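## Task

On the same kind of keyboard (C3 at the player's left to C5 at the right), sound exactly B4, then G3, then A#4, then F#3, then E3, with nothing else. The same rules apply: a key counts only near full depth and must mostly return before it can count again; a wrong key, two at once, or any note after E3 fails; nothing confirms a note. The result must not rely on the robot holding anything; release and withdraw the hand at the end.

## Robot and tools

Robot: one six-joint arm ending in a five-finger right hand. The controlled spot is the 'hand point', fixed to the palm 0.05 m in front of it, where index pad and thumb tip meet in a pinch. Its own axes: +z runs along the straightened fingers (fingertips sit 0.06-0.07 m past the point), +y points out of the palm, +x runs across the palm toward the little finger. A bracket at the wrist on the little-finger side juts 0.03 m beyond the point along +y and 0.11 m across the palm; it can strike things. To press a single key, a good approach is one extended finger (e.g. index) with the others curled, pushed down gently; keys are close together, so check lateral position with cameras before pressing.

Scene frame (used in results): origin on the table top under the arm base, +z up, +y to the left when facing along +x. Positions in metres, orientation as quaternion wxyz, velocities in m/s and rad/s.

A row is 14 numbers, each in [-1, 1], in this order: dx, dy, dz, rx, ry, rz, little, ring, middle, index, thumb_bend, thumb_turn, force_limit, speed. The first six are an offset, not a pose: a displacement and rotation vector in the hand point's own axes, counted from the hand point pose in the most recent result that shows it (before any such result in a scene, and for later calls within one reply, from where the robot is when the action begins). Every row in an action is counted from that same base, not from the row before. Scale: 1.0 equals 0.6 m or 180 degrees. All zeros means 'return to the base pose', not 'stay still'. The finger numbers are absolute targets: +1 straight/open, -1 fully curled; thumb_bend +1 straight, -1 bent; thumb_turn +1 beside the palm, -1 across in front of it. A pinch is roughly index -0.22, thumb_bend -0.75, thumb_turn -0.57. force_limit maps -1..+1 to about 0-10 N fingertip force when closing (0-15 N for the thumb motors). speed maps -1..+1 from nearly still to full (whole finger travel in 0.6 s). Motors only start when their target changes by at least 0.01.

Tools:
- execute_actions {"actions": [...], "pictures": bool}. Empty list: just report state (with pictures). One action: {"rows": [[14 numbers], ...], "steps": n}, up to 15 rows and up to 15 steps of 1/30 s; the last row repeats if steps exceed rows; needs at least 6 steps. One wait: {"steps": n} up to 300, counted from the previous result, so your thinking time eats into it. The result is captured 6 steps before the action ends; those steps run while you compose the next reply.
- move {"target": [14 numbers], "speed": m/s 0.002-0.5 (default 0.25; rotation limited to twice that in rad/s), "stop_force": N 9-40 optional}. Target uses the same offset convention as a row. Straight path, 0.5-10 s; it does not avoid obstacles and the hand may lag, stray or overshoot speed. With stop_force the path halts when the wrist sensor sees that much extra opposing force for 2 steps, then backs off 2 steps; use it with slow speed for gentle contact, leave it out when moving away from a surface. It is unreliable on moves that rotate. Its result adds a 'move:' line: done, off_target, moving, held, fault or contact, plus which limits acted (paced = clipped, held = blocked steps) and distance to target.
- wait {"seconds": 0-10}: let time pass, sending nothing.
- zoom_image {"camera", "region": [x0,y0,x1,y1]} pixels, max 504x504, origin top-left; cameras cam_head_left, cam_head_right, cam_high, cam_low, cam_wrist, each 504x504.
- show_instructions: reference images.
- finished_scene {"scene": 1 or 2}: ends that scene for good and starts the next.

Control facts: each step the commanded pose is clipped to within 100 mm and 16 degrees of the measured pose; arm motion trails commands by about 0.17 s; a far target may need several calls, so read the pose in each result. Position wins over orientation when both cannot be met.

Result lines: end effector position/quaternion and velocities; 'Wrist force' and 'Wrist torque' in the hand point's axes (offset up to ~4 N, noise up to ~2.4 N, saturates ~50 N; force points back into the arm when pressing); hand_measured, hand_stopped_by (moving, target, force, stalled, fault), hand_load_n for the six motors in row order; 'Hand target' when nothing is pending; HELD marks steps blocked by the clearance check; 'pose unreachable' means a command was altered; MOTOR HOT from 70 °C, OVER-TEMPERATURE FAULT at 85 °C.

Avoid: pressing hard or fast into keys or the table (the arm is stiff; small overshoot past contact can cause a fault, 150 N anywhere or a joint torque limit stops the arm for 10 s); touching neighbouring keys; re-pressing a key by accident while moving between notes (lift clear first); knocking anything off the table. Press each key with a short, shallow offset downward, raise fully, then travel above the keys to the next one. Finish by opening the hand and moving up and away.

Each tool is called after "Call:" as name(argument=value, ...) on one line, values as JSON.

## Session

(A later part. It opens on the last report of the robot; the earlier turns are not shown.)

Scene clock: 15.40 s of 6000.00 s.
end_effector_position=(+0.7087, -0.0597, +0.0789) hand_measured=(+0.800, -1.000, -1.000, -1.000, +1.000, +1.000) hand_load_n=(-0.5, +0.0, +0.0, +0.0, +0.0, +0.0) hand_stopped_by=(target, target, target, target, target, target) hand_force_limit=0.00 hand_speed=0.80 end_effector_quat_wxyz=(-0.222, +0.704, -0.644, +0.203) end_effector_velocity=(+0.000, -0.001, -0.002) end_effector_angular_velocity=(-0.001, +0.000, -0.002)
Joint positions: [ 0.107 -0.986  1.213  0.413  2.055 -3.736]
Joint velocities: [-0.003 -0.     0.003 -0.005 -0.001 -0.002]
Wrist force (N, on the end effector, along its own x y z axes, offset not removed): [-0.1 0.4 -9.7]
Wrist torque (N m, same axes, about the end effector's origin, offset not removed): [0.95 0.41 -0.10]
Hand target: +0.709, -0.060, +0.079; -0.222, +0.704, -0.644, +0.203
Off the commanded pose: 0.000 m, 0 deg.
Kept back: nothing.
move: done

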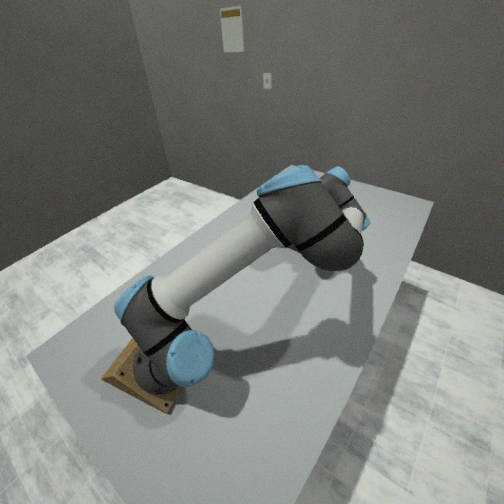

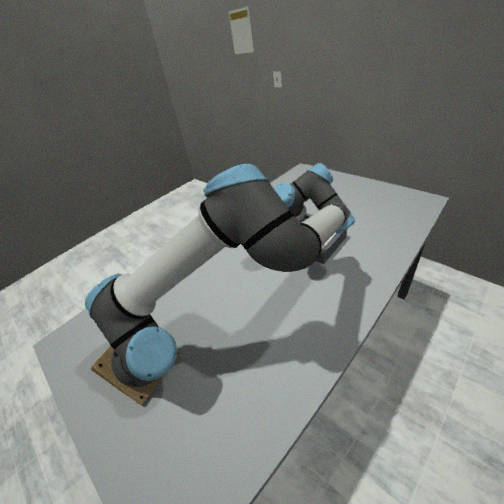

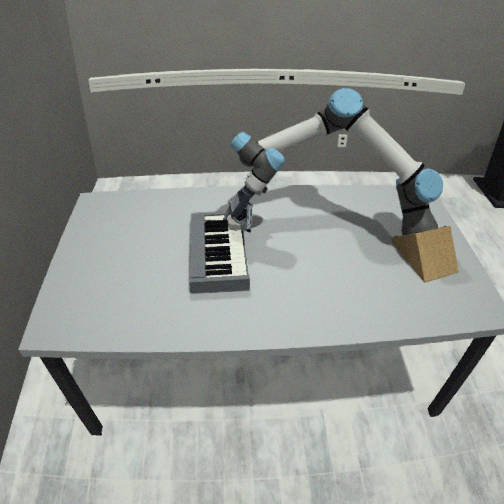

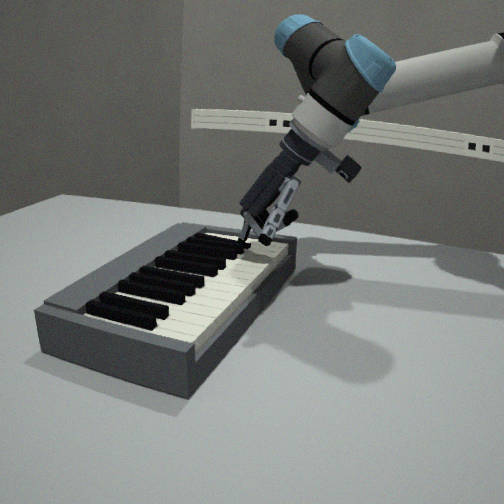

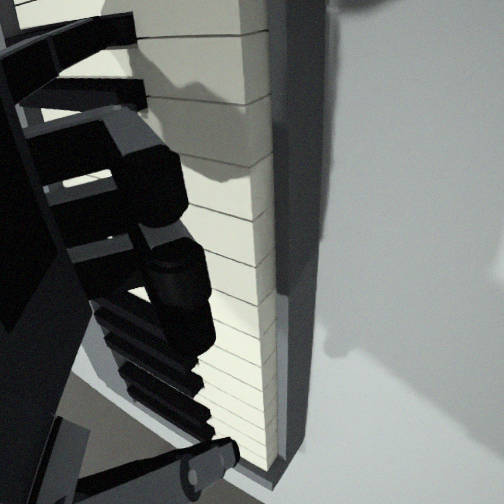

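Call:
move(target=[0, -0.0148, -0.0212, 0, 0, 0, 0.8, -1, -1, -1, 1, 1, 0, 0.8], speed=0.08)

Call:
move(target=[-0.363, -0.0156, 0.0109, 0, 0, 0, 0.8, -1, -1, -1, 1, 1, 0, 0.8], speed=0.25)

Call:
zoom_image(camera="cam_wrist", region=[0, 0, 300, 250])

Scene clock: 16.60 s of 6000.00 s.
end_effector_position=(+0.7087, -0.0597, +0.0942) hand_measured=(+0.800, -1.000, -1.000, -1.000, +1.000, +1.000) hand_load_n=(+0.0, +0.0, +0.0, +0.0, +0.0, +0.0) hand_stopped_by=(target, target, target, target, target, target) hand_force_limit=0.00 hand_speed=0.80 end_effector_quat_wxyz=(-0.222, +0.704, -0.644, +0.203) end_effector_velocity=(+0.000, -0.001, +0.002) end_effector_angular_velocity=(-0.000, +0.000, -0.001)
Joint positions: [ 0.125 -0.991  1.193  0.443  2.069 -3.723]
Joint velocities: [ 0.002 -0.    -0.004  0.004  0.002  0.002]
Wrist force (N, on the end effector, along its own x y z axes, offset not removed): [-1.7 1.2 -0.3]
Wrist torque (N m, same axes, about the end effector's origin, offset not removed): [0.22 0.27 -0.12]
Hand target: +0.709, -0.060, +0.094; -0.222, +0.704, -0.644, +0.203
Off the commanded pose: 0.000 m, 0 deg.
Kept back: nothing.
move: done

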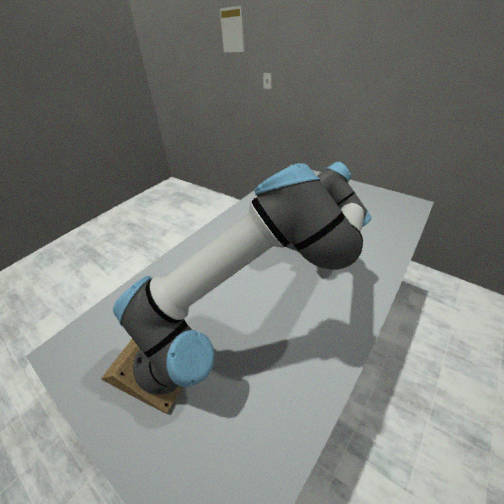

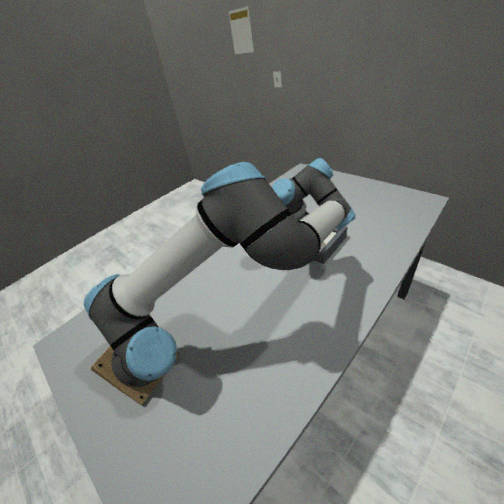

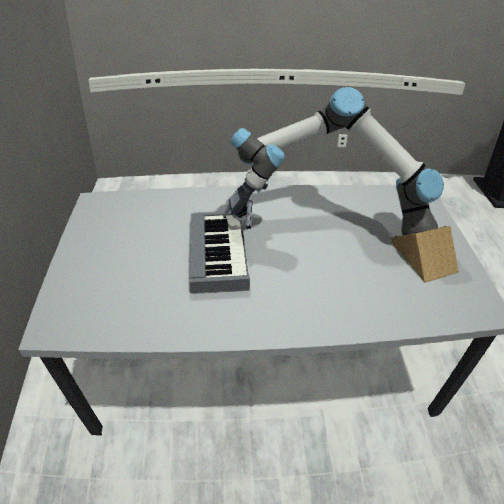

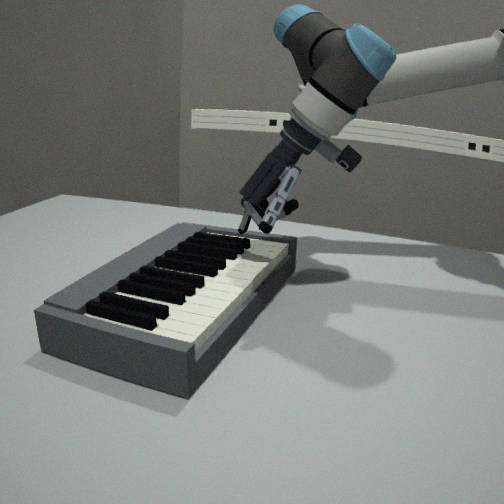

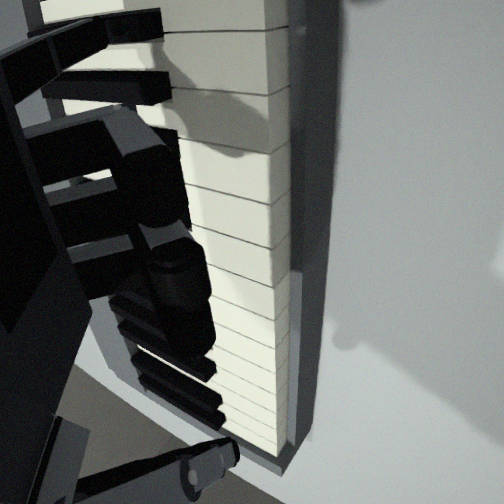

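Scene clock: 18.13 s of 6000.00 s.
end_effector_position=(+0.7007, +0.1581, +0.0946) hand_measured=(+0.800, -1.000, -1.000, -1.000, +1.000, +1.000) hand_load_n=(+0.0, +0.0, +0.0, +0.0, +0.0, +0.0) hand_stopped_by=(target, target, target, target, target, target) hand_force_limit=0.00 hand_speed=0.80 end_effector_quat_wxyz=(-0.222, +0.703, -0.644, +0.203) end_effector_velocity=(+0.001, +0.002, -0.001) end_effector_angular_velocity=(+0.001, +0.002, +0.000)
Joint positions: [ 0.394 -0.686  1.069  0.384  2.274 -3.511]
Joint velocities: [ 0.001  0.008 -0.009  0.005  0.001  0.004]
Wrist force (N, on the end effector, along its own x y z axes, offset not removed): [-0.2 0.6 -2.2]
Wrist torque (N m, same axes, about the end effector's origin, offset not removed): [0.33 0.04 -0.02]
Hand target: +0.701, +0.158, +0.095; -0.222, +0.703, -0.644, +0.203
Off the commanded pose: 0.000 m, 0 deg.
Kept back: nothing.
move: done

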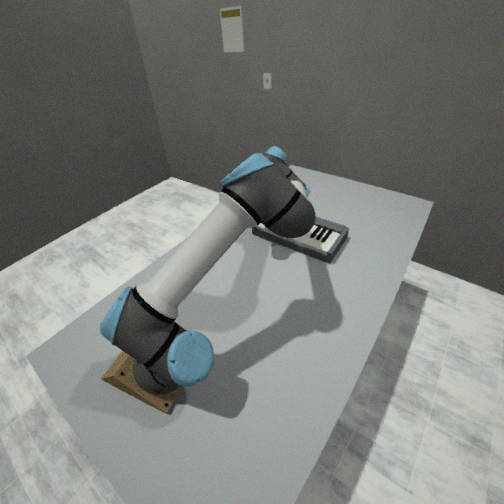

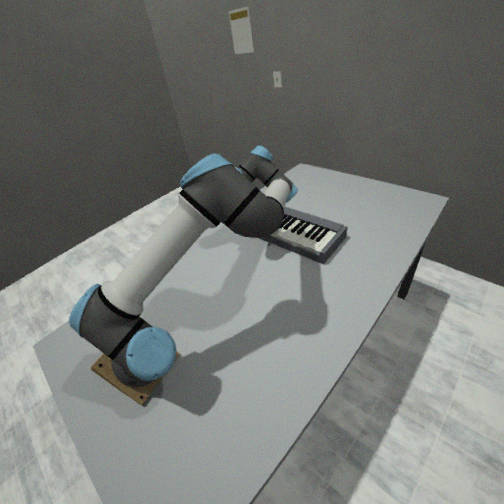

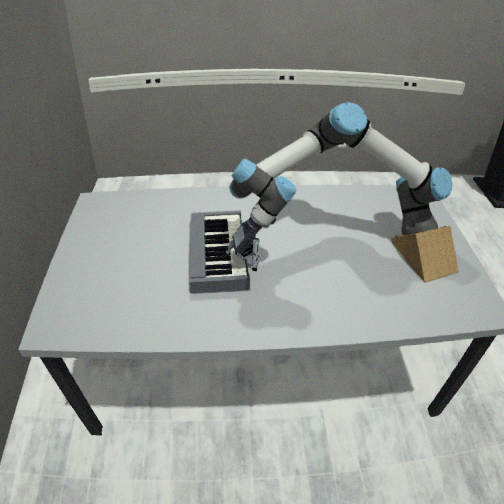

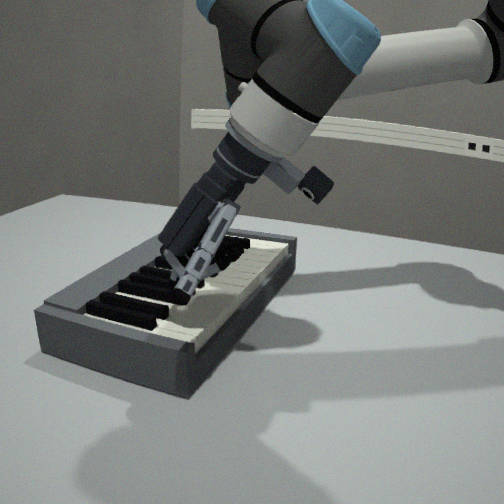

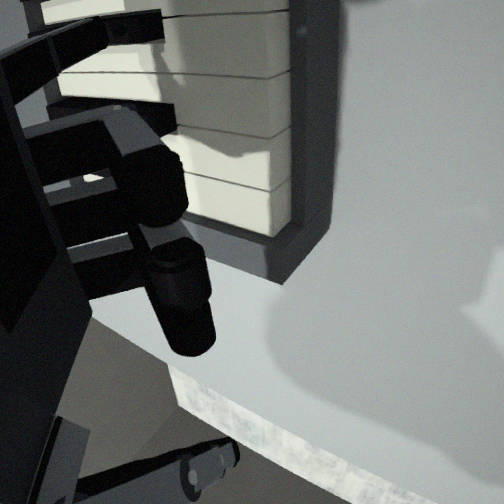

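Region (0, 0, 300, 250) of cam_wrist's 504x504 image, scaled by 1.680, with more detail than that image has.

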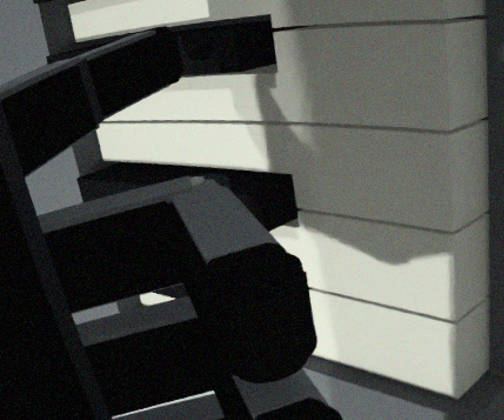

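Call:
move(target=[-0.0007, 0.0153, 0.0218, 0, 0, 0, 0.8, -1, -1, -1, 1, 1, 0, 0.8], speed=0.022, stop_force=9)

Scene clock: 19.43 s of 6000.00 s.
end_effector_position=(+0.7006, +0.1585, +0.0790) hand_measured=(+0.800, -1.000, -1.000, -1.000, +1.000, +1.000) hand_load_n=(-0.5, +0.0, +0.0, +0.0, +0.0, +0.0) hand_stopped_by=(target, target, target, target, target, target) hand_force_limit=0.00 hand_speed=0.80 end_effector_quat_wxyz=(-0.222, +0.703, -0.644, +0.203) end_effector_velocity=(+0.000, -0.001, -0.002) end_effector_angular_velocity=(+0.000, -0.001, -0.001)
Joint positions: [ 0.378 -0.682  1.092  0.347  2.262 -3.526]
Joint velocities: [-0.004 -0.     0.004 -0.006 -0.002 -0.003]
Wrist force (N, on the end effector, along its own x y z axes, offset not removed): [-0.2 -2.2 -9.6]
Wrist torque (N m, same axes, about the end effector's origin, offset not removed): [0.51 0.56 -0.17]
Hand target: +0.701, +0.159, +0.079; -0.222, +0.703, -0.644, +0.203
Off the commanded pose: 0.000 m, 0 deg.
Kept back: nothing.
move: done

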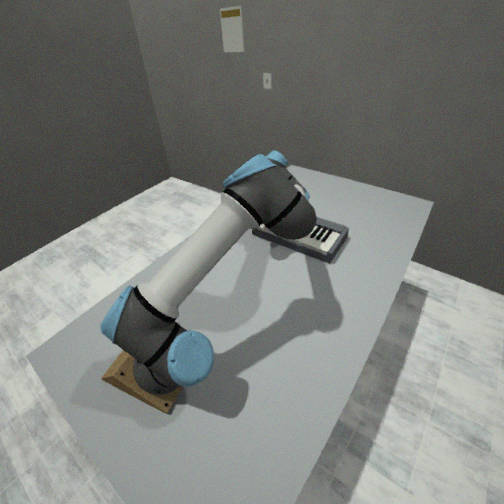

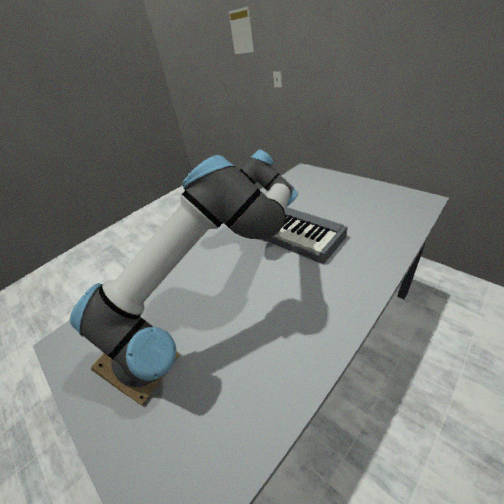

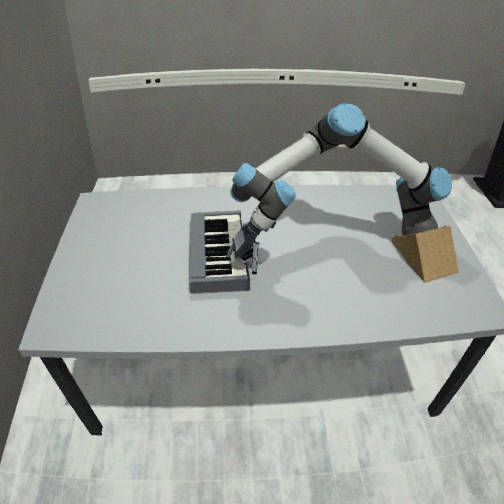

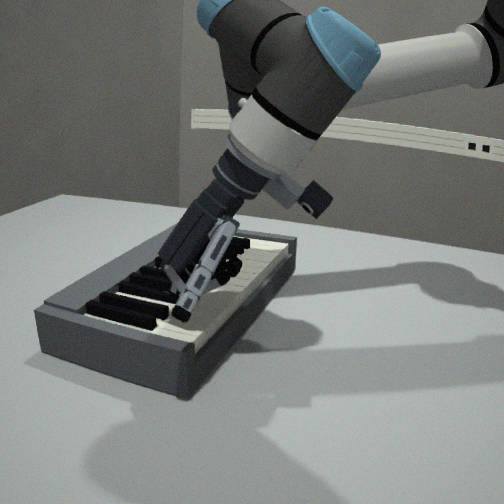

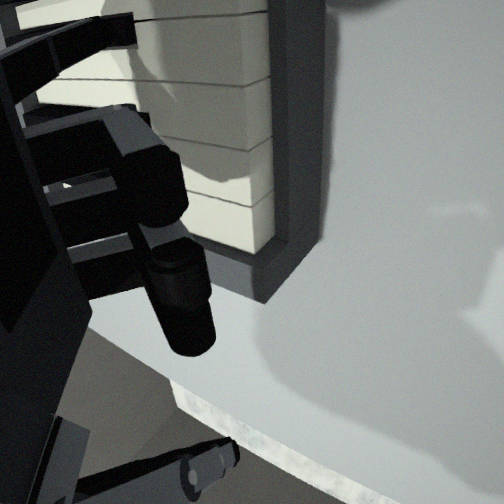

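Call:
move(target=[0, -0.0124, -0.0178, 0, 0, 0, 0.8, -1, -1, -1, 1, 1, 0, 0.8], speed=0.08)

Call:
move(target=[-0.0588, 0.0576, -0.0281, 0, 0, 0, 0.8, -1, -1, -1, 1, 1, 0, 0.8], speed=0.12)

Scene clock: 20.53 s of 6000.00 s.
end_effector_position=(+0.7006, +0.1585, +0.0917) hand_measured=(+0.800, -1.000, -1.000, -1.000, +1.000, +1.000) hand_load_n=(+0.0, +0.0, +0.0, +0.0, +0.0, +0.0) hand_stopped_by=(target, target, target, target, target, target) hand_force_limit=0.00 hand_speed=0.80 end_effector_quat_wxyz=(-0.222, +0.703, -0.644, +0.203) end_effector_velocity=(-0.000, +0.000, +0.002) end_effector_angular_velocity=(+0.000, +0.001, +0.002)
Joint positions: [ 0.392 -0.685  1.073  0.377  2.272 -3.513]
Joint velocities: [ 0.003 -0.    -0.004  0.008  0.001  0.003]
Wrist force (N, on the end effector, along its own x y z axes, offset not removed): [-0.8 -0.5 -1.0]
Wrist torque (N m, same axes, about the end effector's origin, offset not removed): [0.03 0.12 -0.06]
Hand target: +0.701, +0.158, +0.092; -0.222, +0.703, -0.644, +0.203
Off the commanded pose: 0.000 m, 0 deg.
Kept back: nothing.
move: done

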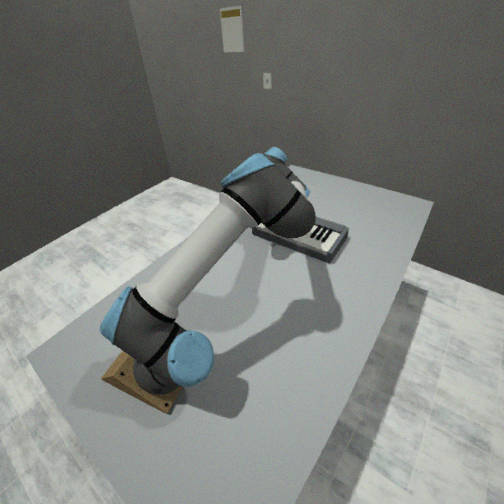

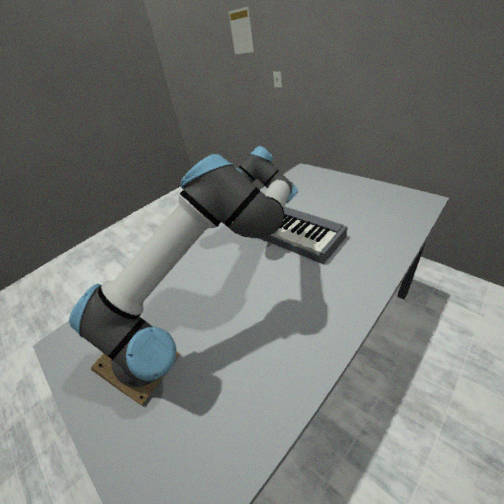

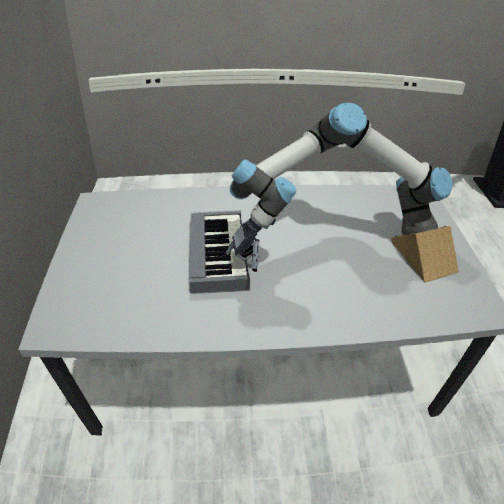

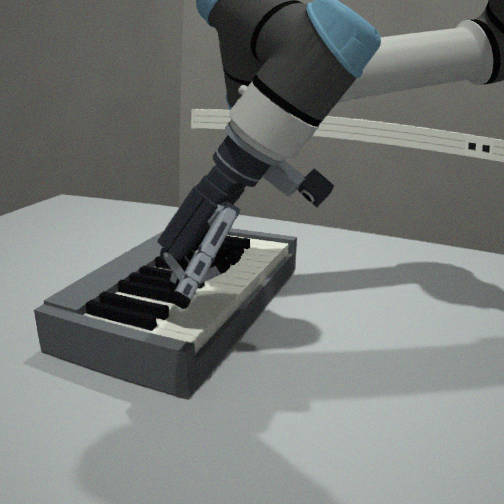

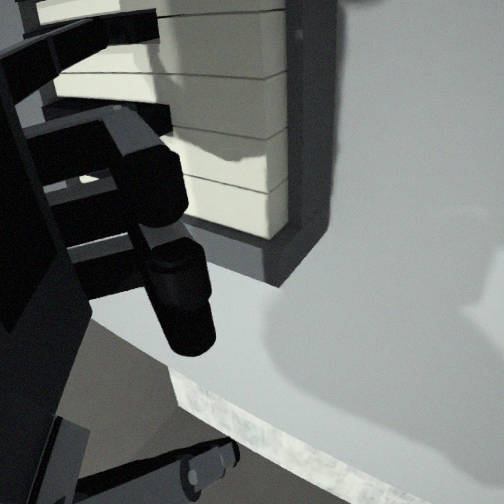

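Scene clock: 21.50 s of 6000.00 s.
end_effector_position=(+0.6599, +0.1902, +0.0858) hand_measured=(+0.800, -1.000, -1.000, -1.000, +1.000, +1.000) hand_load_n=(+0.0, +0.0, +0.0, +0.0, +0.0, +0.0) hand_stopped_by=(target, target, target, target, target, target) hand_force_limit=0.00 hand_speed=0.80 end_effector_quat_wxyz=(-0.222, +0.703, -0.644, +0.203) end_effector_velocity=(-0.002, +0.002, -0.000) end_effector_angular_velocity=(+0.000, -0.001, +0.001)
Joint positions: [ 0.436 -0.699  1.198  0.294  2.304 -3.472]
Joint velocities: [ 0.003 -0.001  0.006 -0.005  0.001  0.001]
Wrist force (N, on the end effector, along its own x y z axes, offset not removed): [0.5 1.2 -1.8]
Wrist torque (N m, same axes, about the end effector's origin, offset not removed): [0.39 -0.11 0.10]
Hand target: +0.660, +0.190, +0.086; -0.222, +0.703, -0.644, +0.203
Off the commanded pose: 0.000 m, 0 deg.
Kept back: nothing.
move: done

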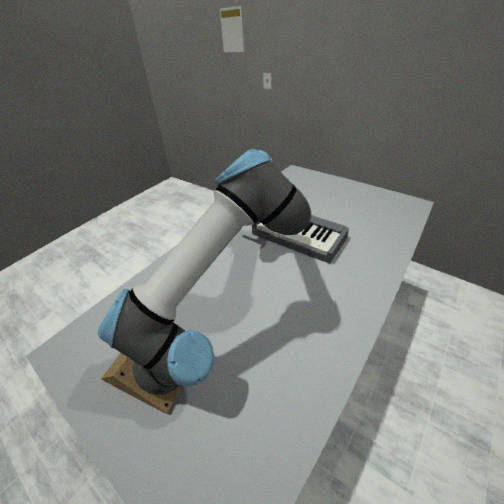

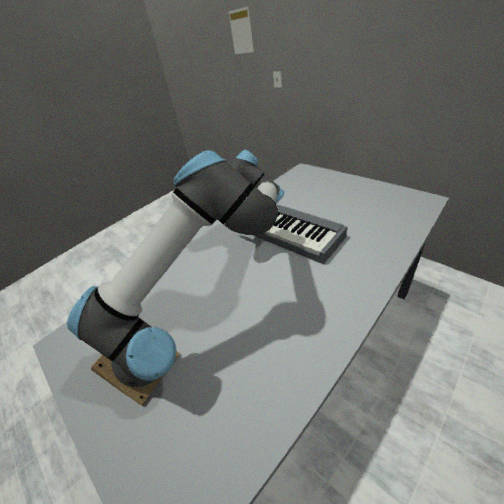

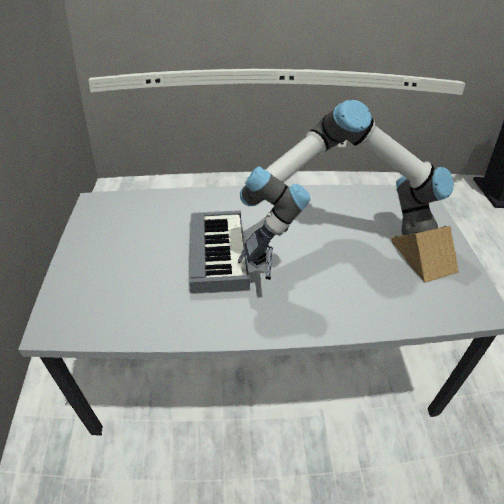

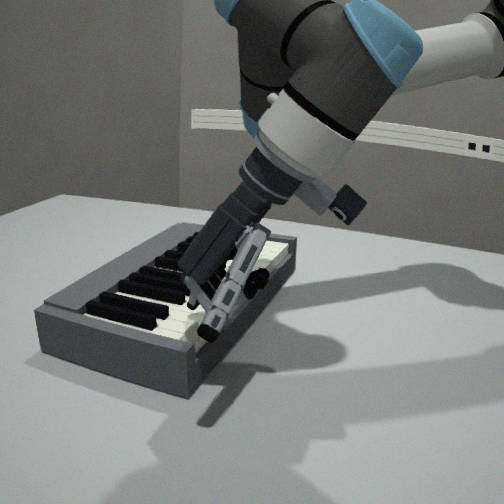

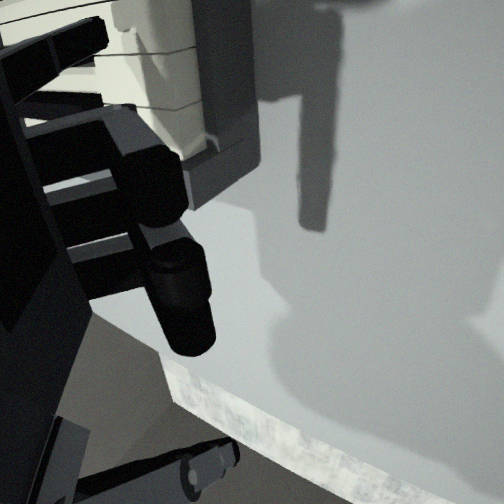

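Call:
move(target=[0, 0.0210, 0.0300, 0, 0, 0, 0.8, -1, -1, -1, 1, 1, 0, 0.8], speed=0.03, stop_force=9)

Scene clock: 22.83 s of 6000.00 s.
end_effector_position=(+0.6599, +0.1902, +0.0642) hand_measured=(+0.800, -1.000, -1.000, -1.000, +1.000, +1.000) hand_load_n=(+0.0, +0.0, +0.0, +0.0, +0.0, +0.0) hand_stopped_by=(target, target, target, target, target, target) hand_force_limit=0.00 hand_speed=0.80 end_effector_quat_wxyz=(-0.222, +0.703, -0.644, +0.203) end_effector_velocity=(-0.000, +0.001, -0.002) end_effector_angular_velocity=(+0.000, -0.001, +0.001)
Joint positions: [ 0.411 -0.692  1.227  0.242  2.286 -3.496]
Joint velocities: [-0.001  0.001  0.003 -0.005 -0.002 -0.003]
Wrist force (N, on the end effector, along its own x y z axes, offset not removed): [-1.3 -1.1 -10.4]
Wrist torque (N m, same axes, about the end effector's origin, offset not removed): [0.79 0.77 -0.18]
Hand target: +0.660, +0.190, +0.064; -0.222, +0.703, -0.644, +0.203
Off the commanded pose: 0.000 m, 0 deg.
Kept back: nothing.
move: done

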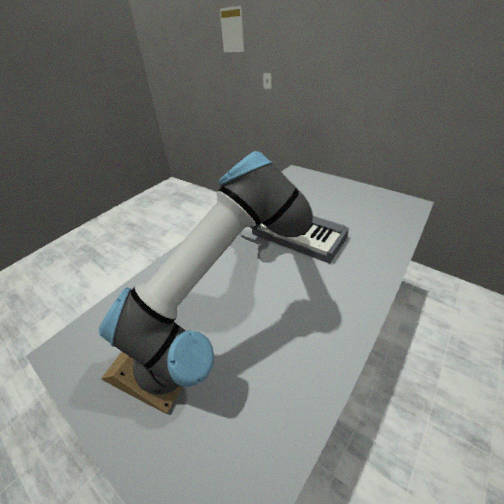

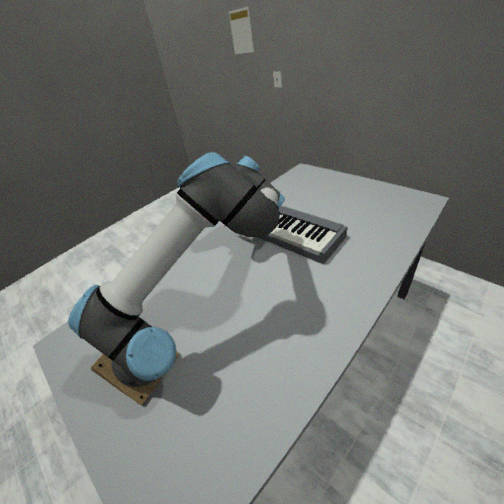

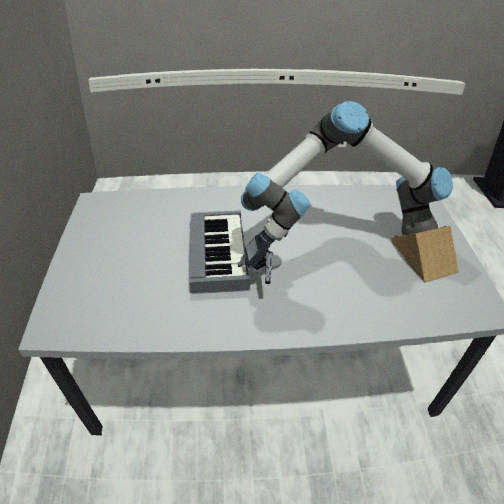

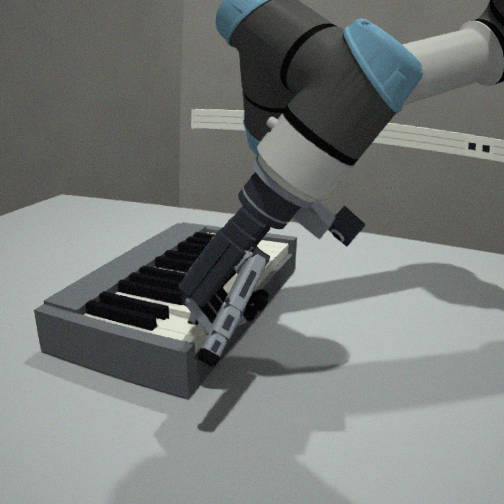

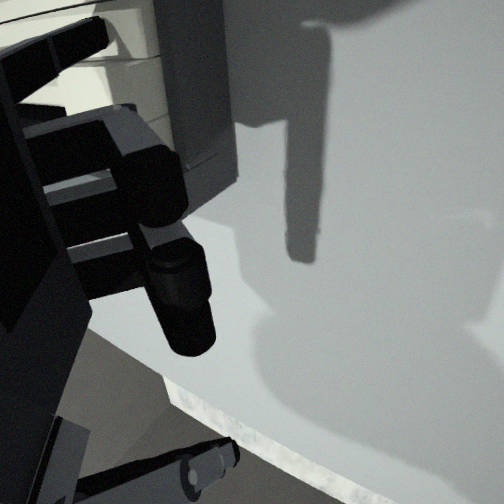

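Call:
move(target=[0, -0.03, -0.3, 0, 0, 0, 0.8, -1, -1, -1, 1, 1, 0, 0.8], speed=0.25)

Call:
finished_scene(scene=2)

Scene clock: 24.47 s of 6000.00 s.
end_effector_position=(+0.5720, +0.1822, +0.2219) hand_measured=(+0.800, -1.000, -1.000, -1.000, +1.000, +1.000) hand_load_n=(+0.0, +0.0, +0.0, +0.0, +0.0, +0.0) hand_stopped_by=(target, target, target, target, target, target) hand_force_limit=0.00 hand_speed=0.80 end_effector_quat_wxyz=(-0.222, +0.703, -0.644, +0.202) end_effector_velocity=(-0.002, -0.000, +0.002) end_effector_angular_velocity=(-0.001, +0.003, +0.001)
Joint positions: [ 0.639 -0.854  1.268  0.539  2.434 -3.249]
Joint velocities: [ 0.003  0.    -0.002  0.009  0.002  0.006]
Wrist force (N, on the end effector, along its own x y z axes, offset not removed): [1.2 1.5 -1.0]
Wrist torque (N m, same axes, about the end effector's origin, offset not removed): [0.32 -0.20 0.03]
Hand target: +0.572, +0.182, +0.222; -0.222, +0.703, -0.644, +0.202
Off the commanded pose: 0.000 m, 0 deg.
Kept back: nothing.
move: done

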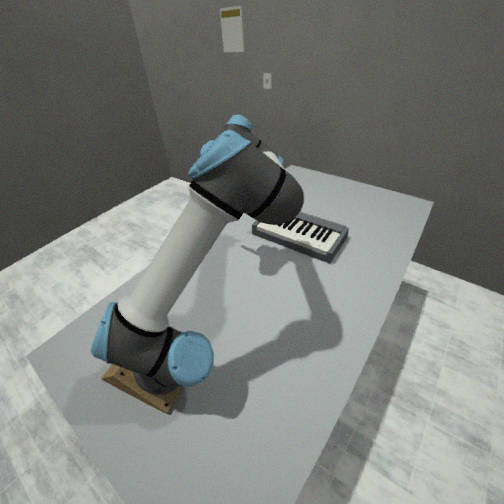

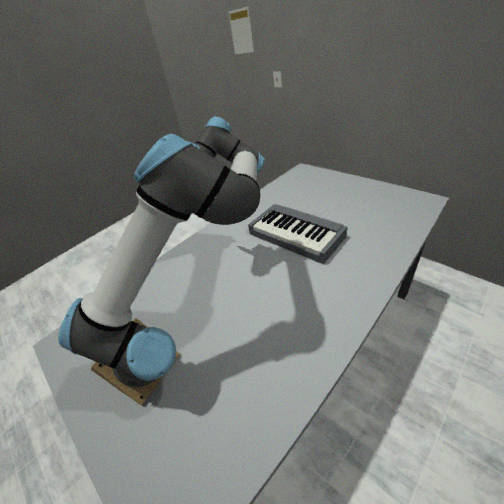

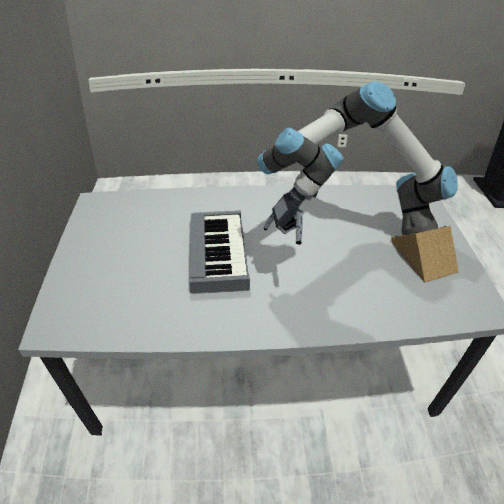

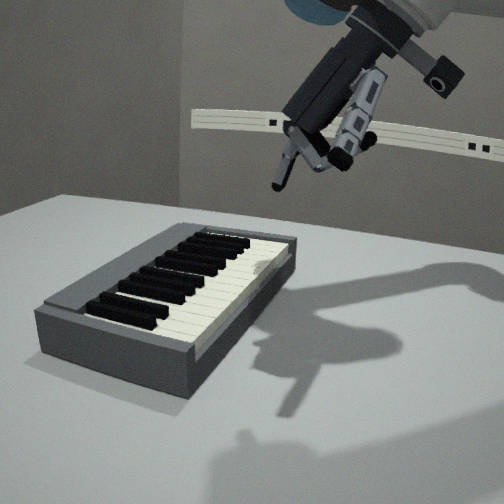

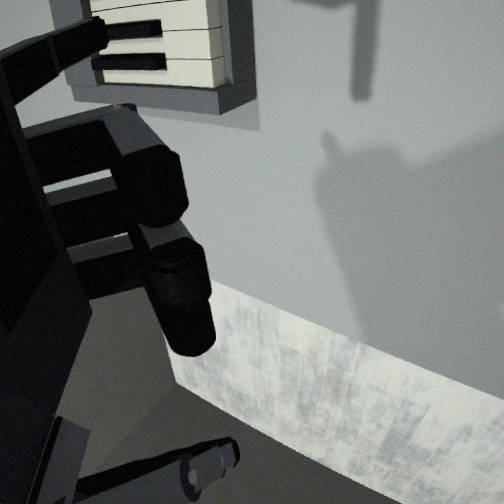

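The scene is finished: the task was done.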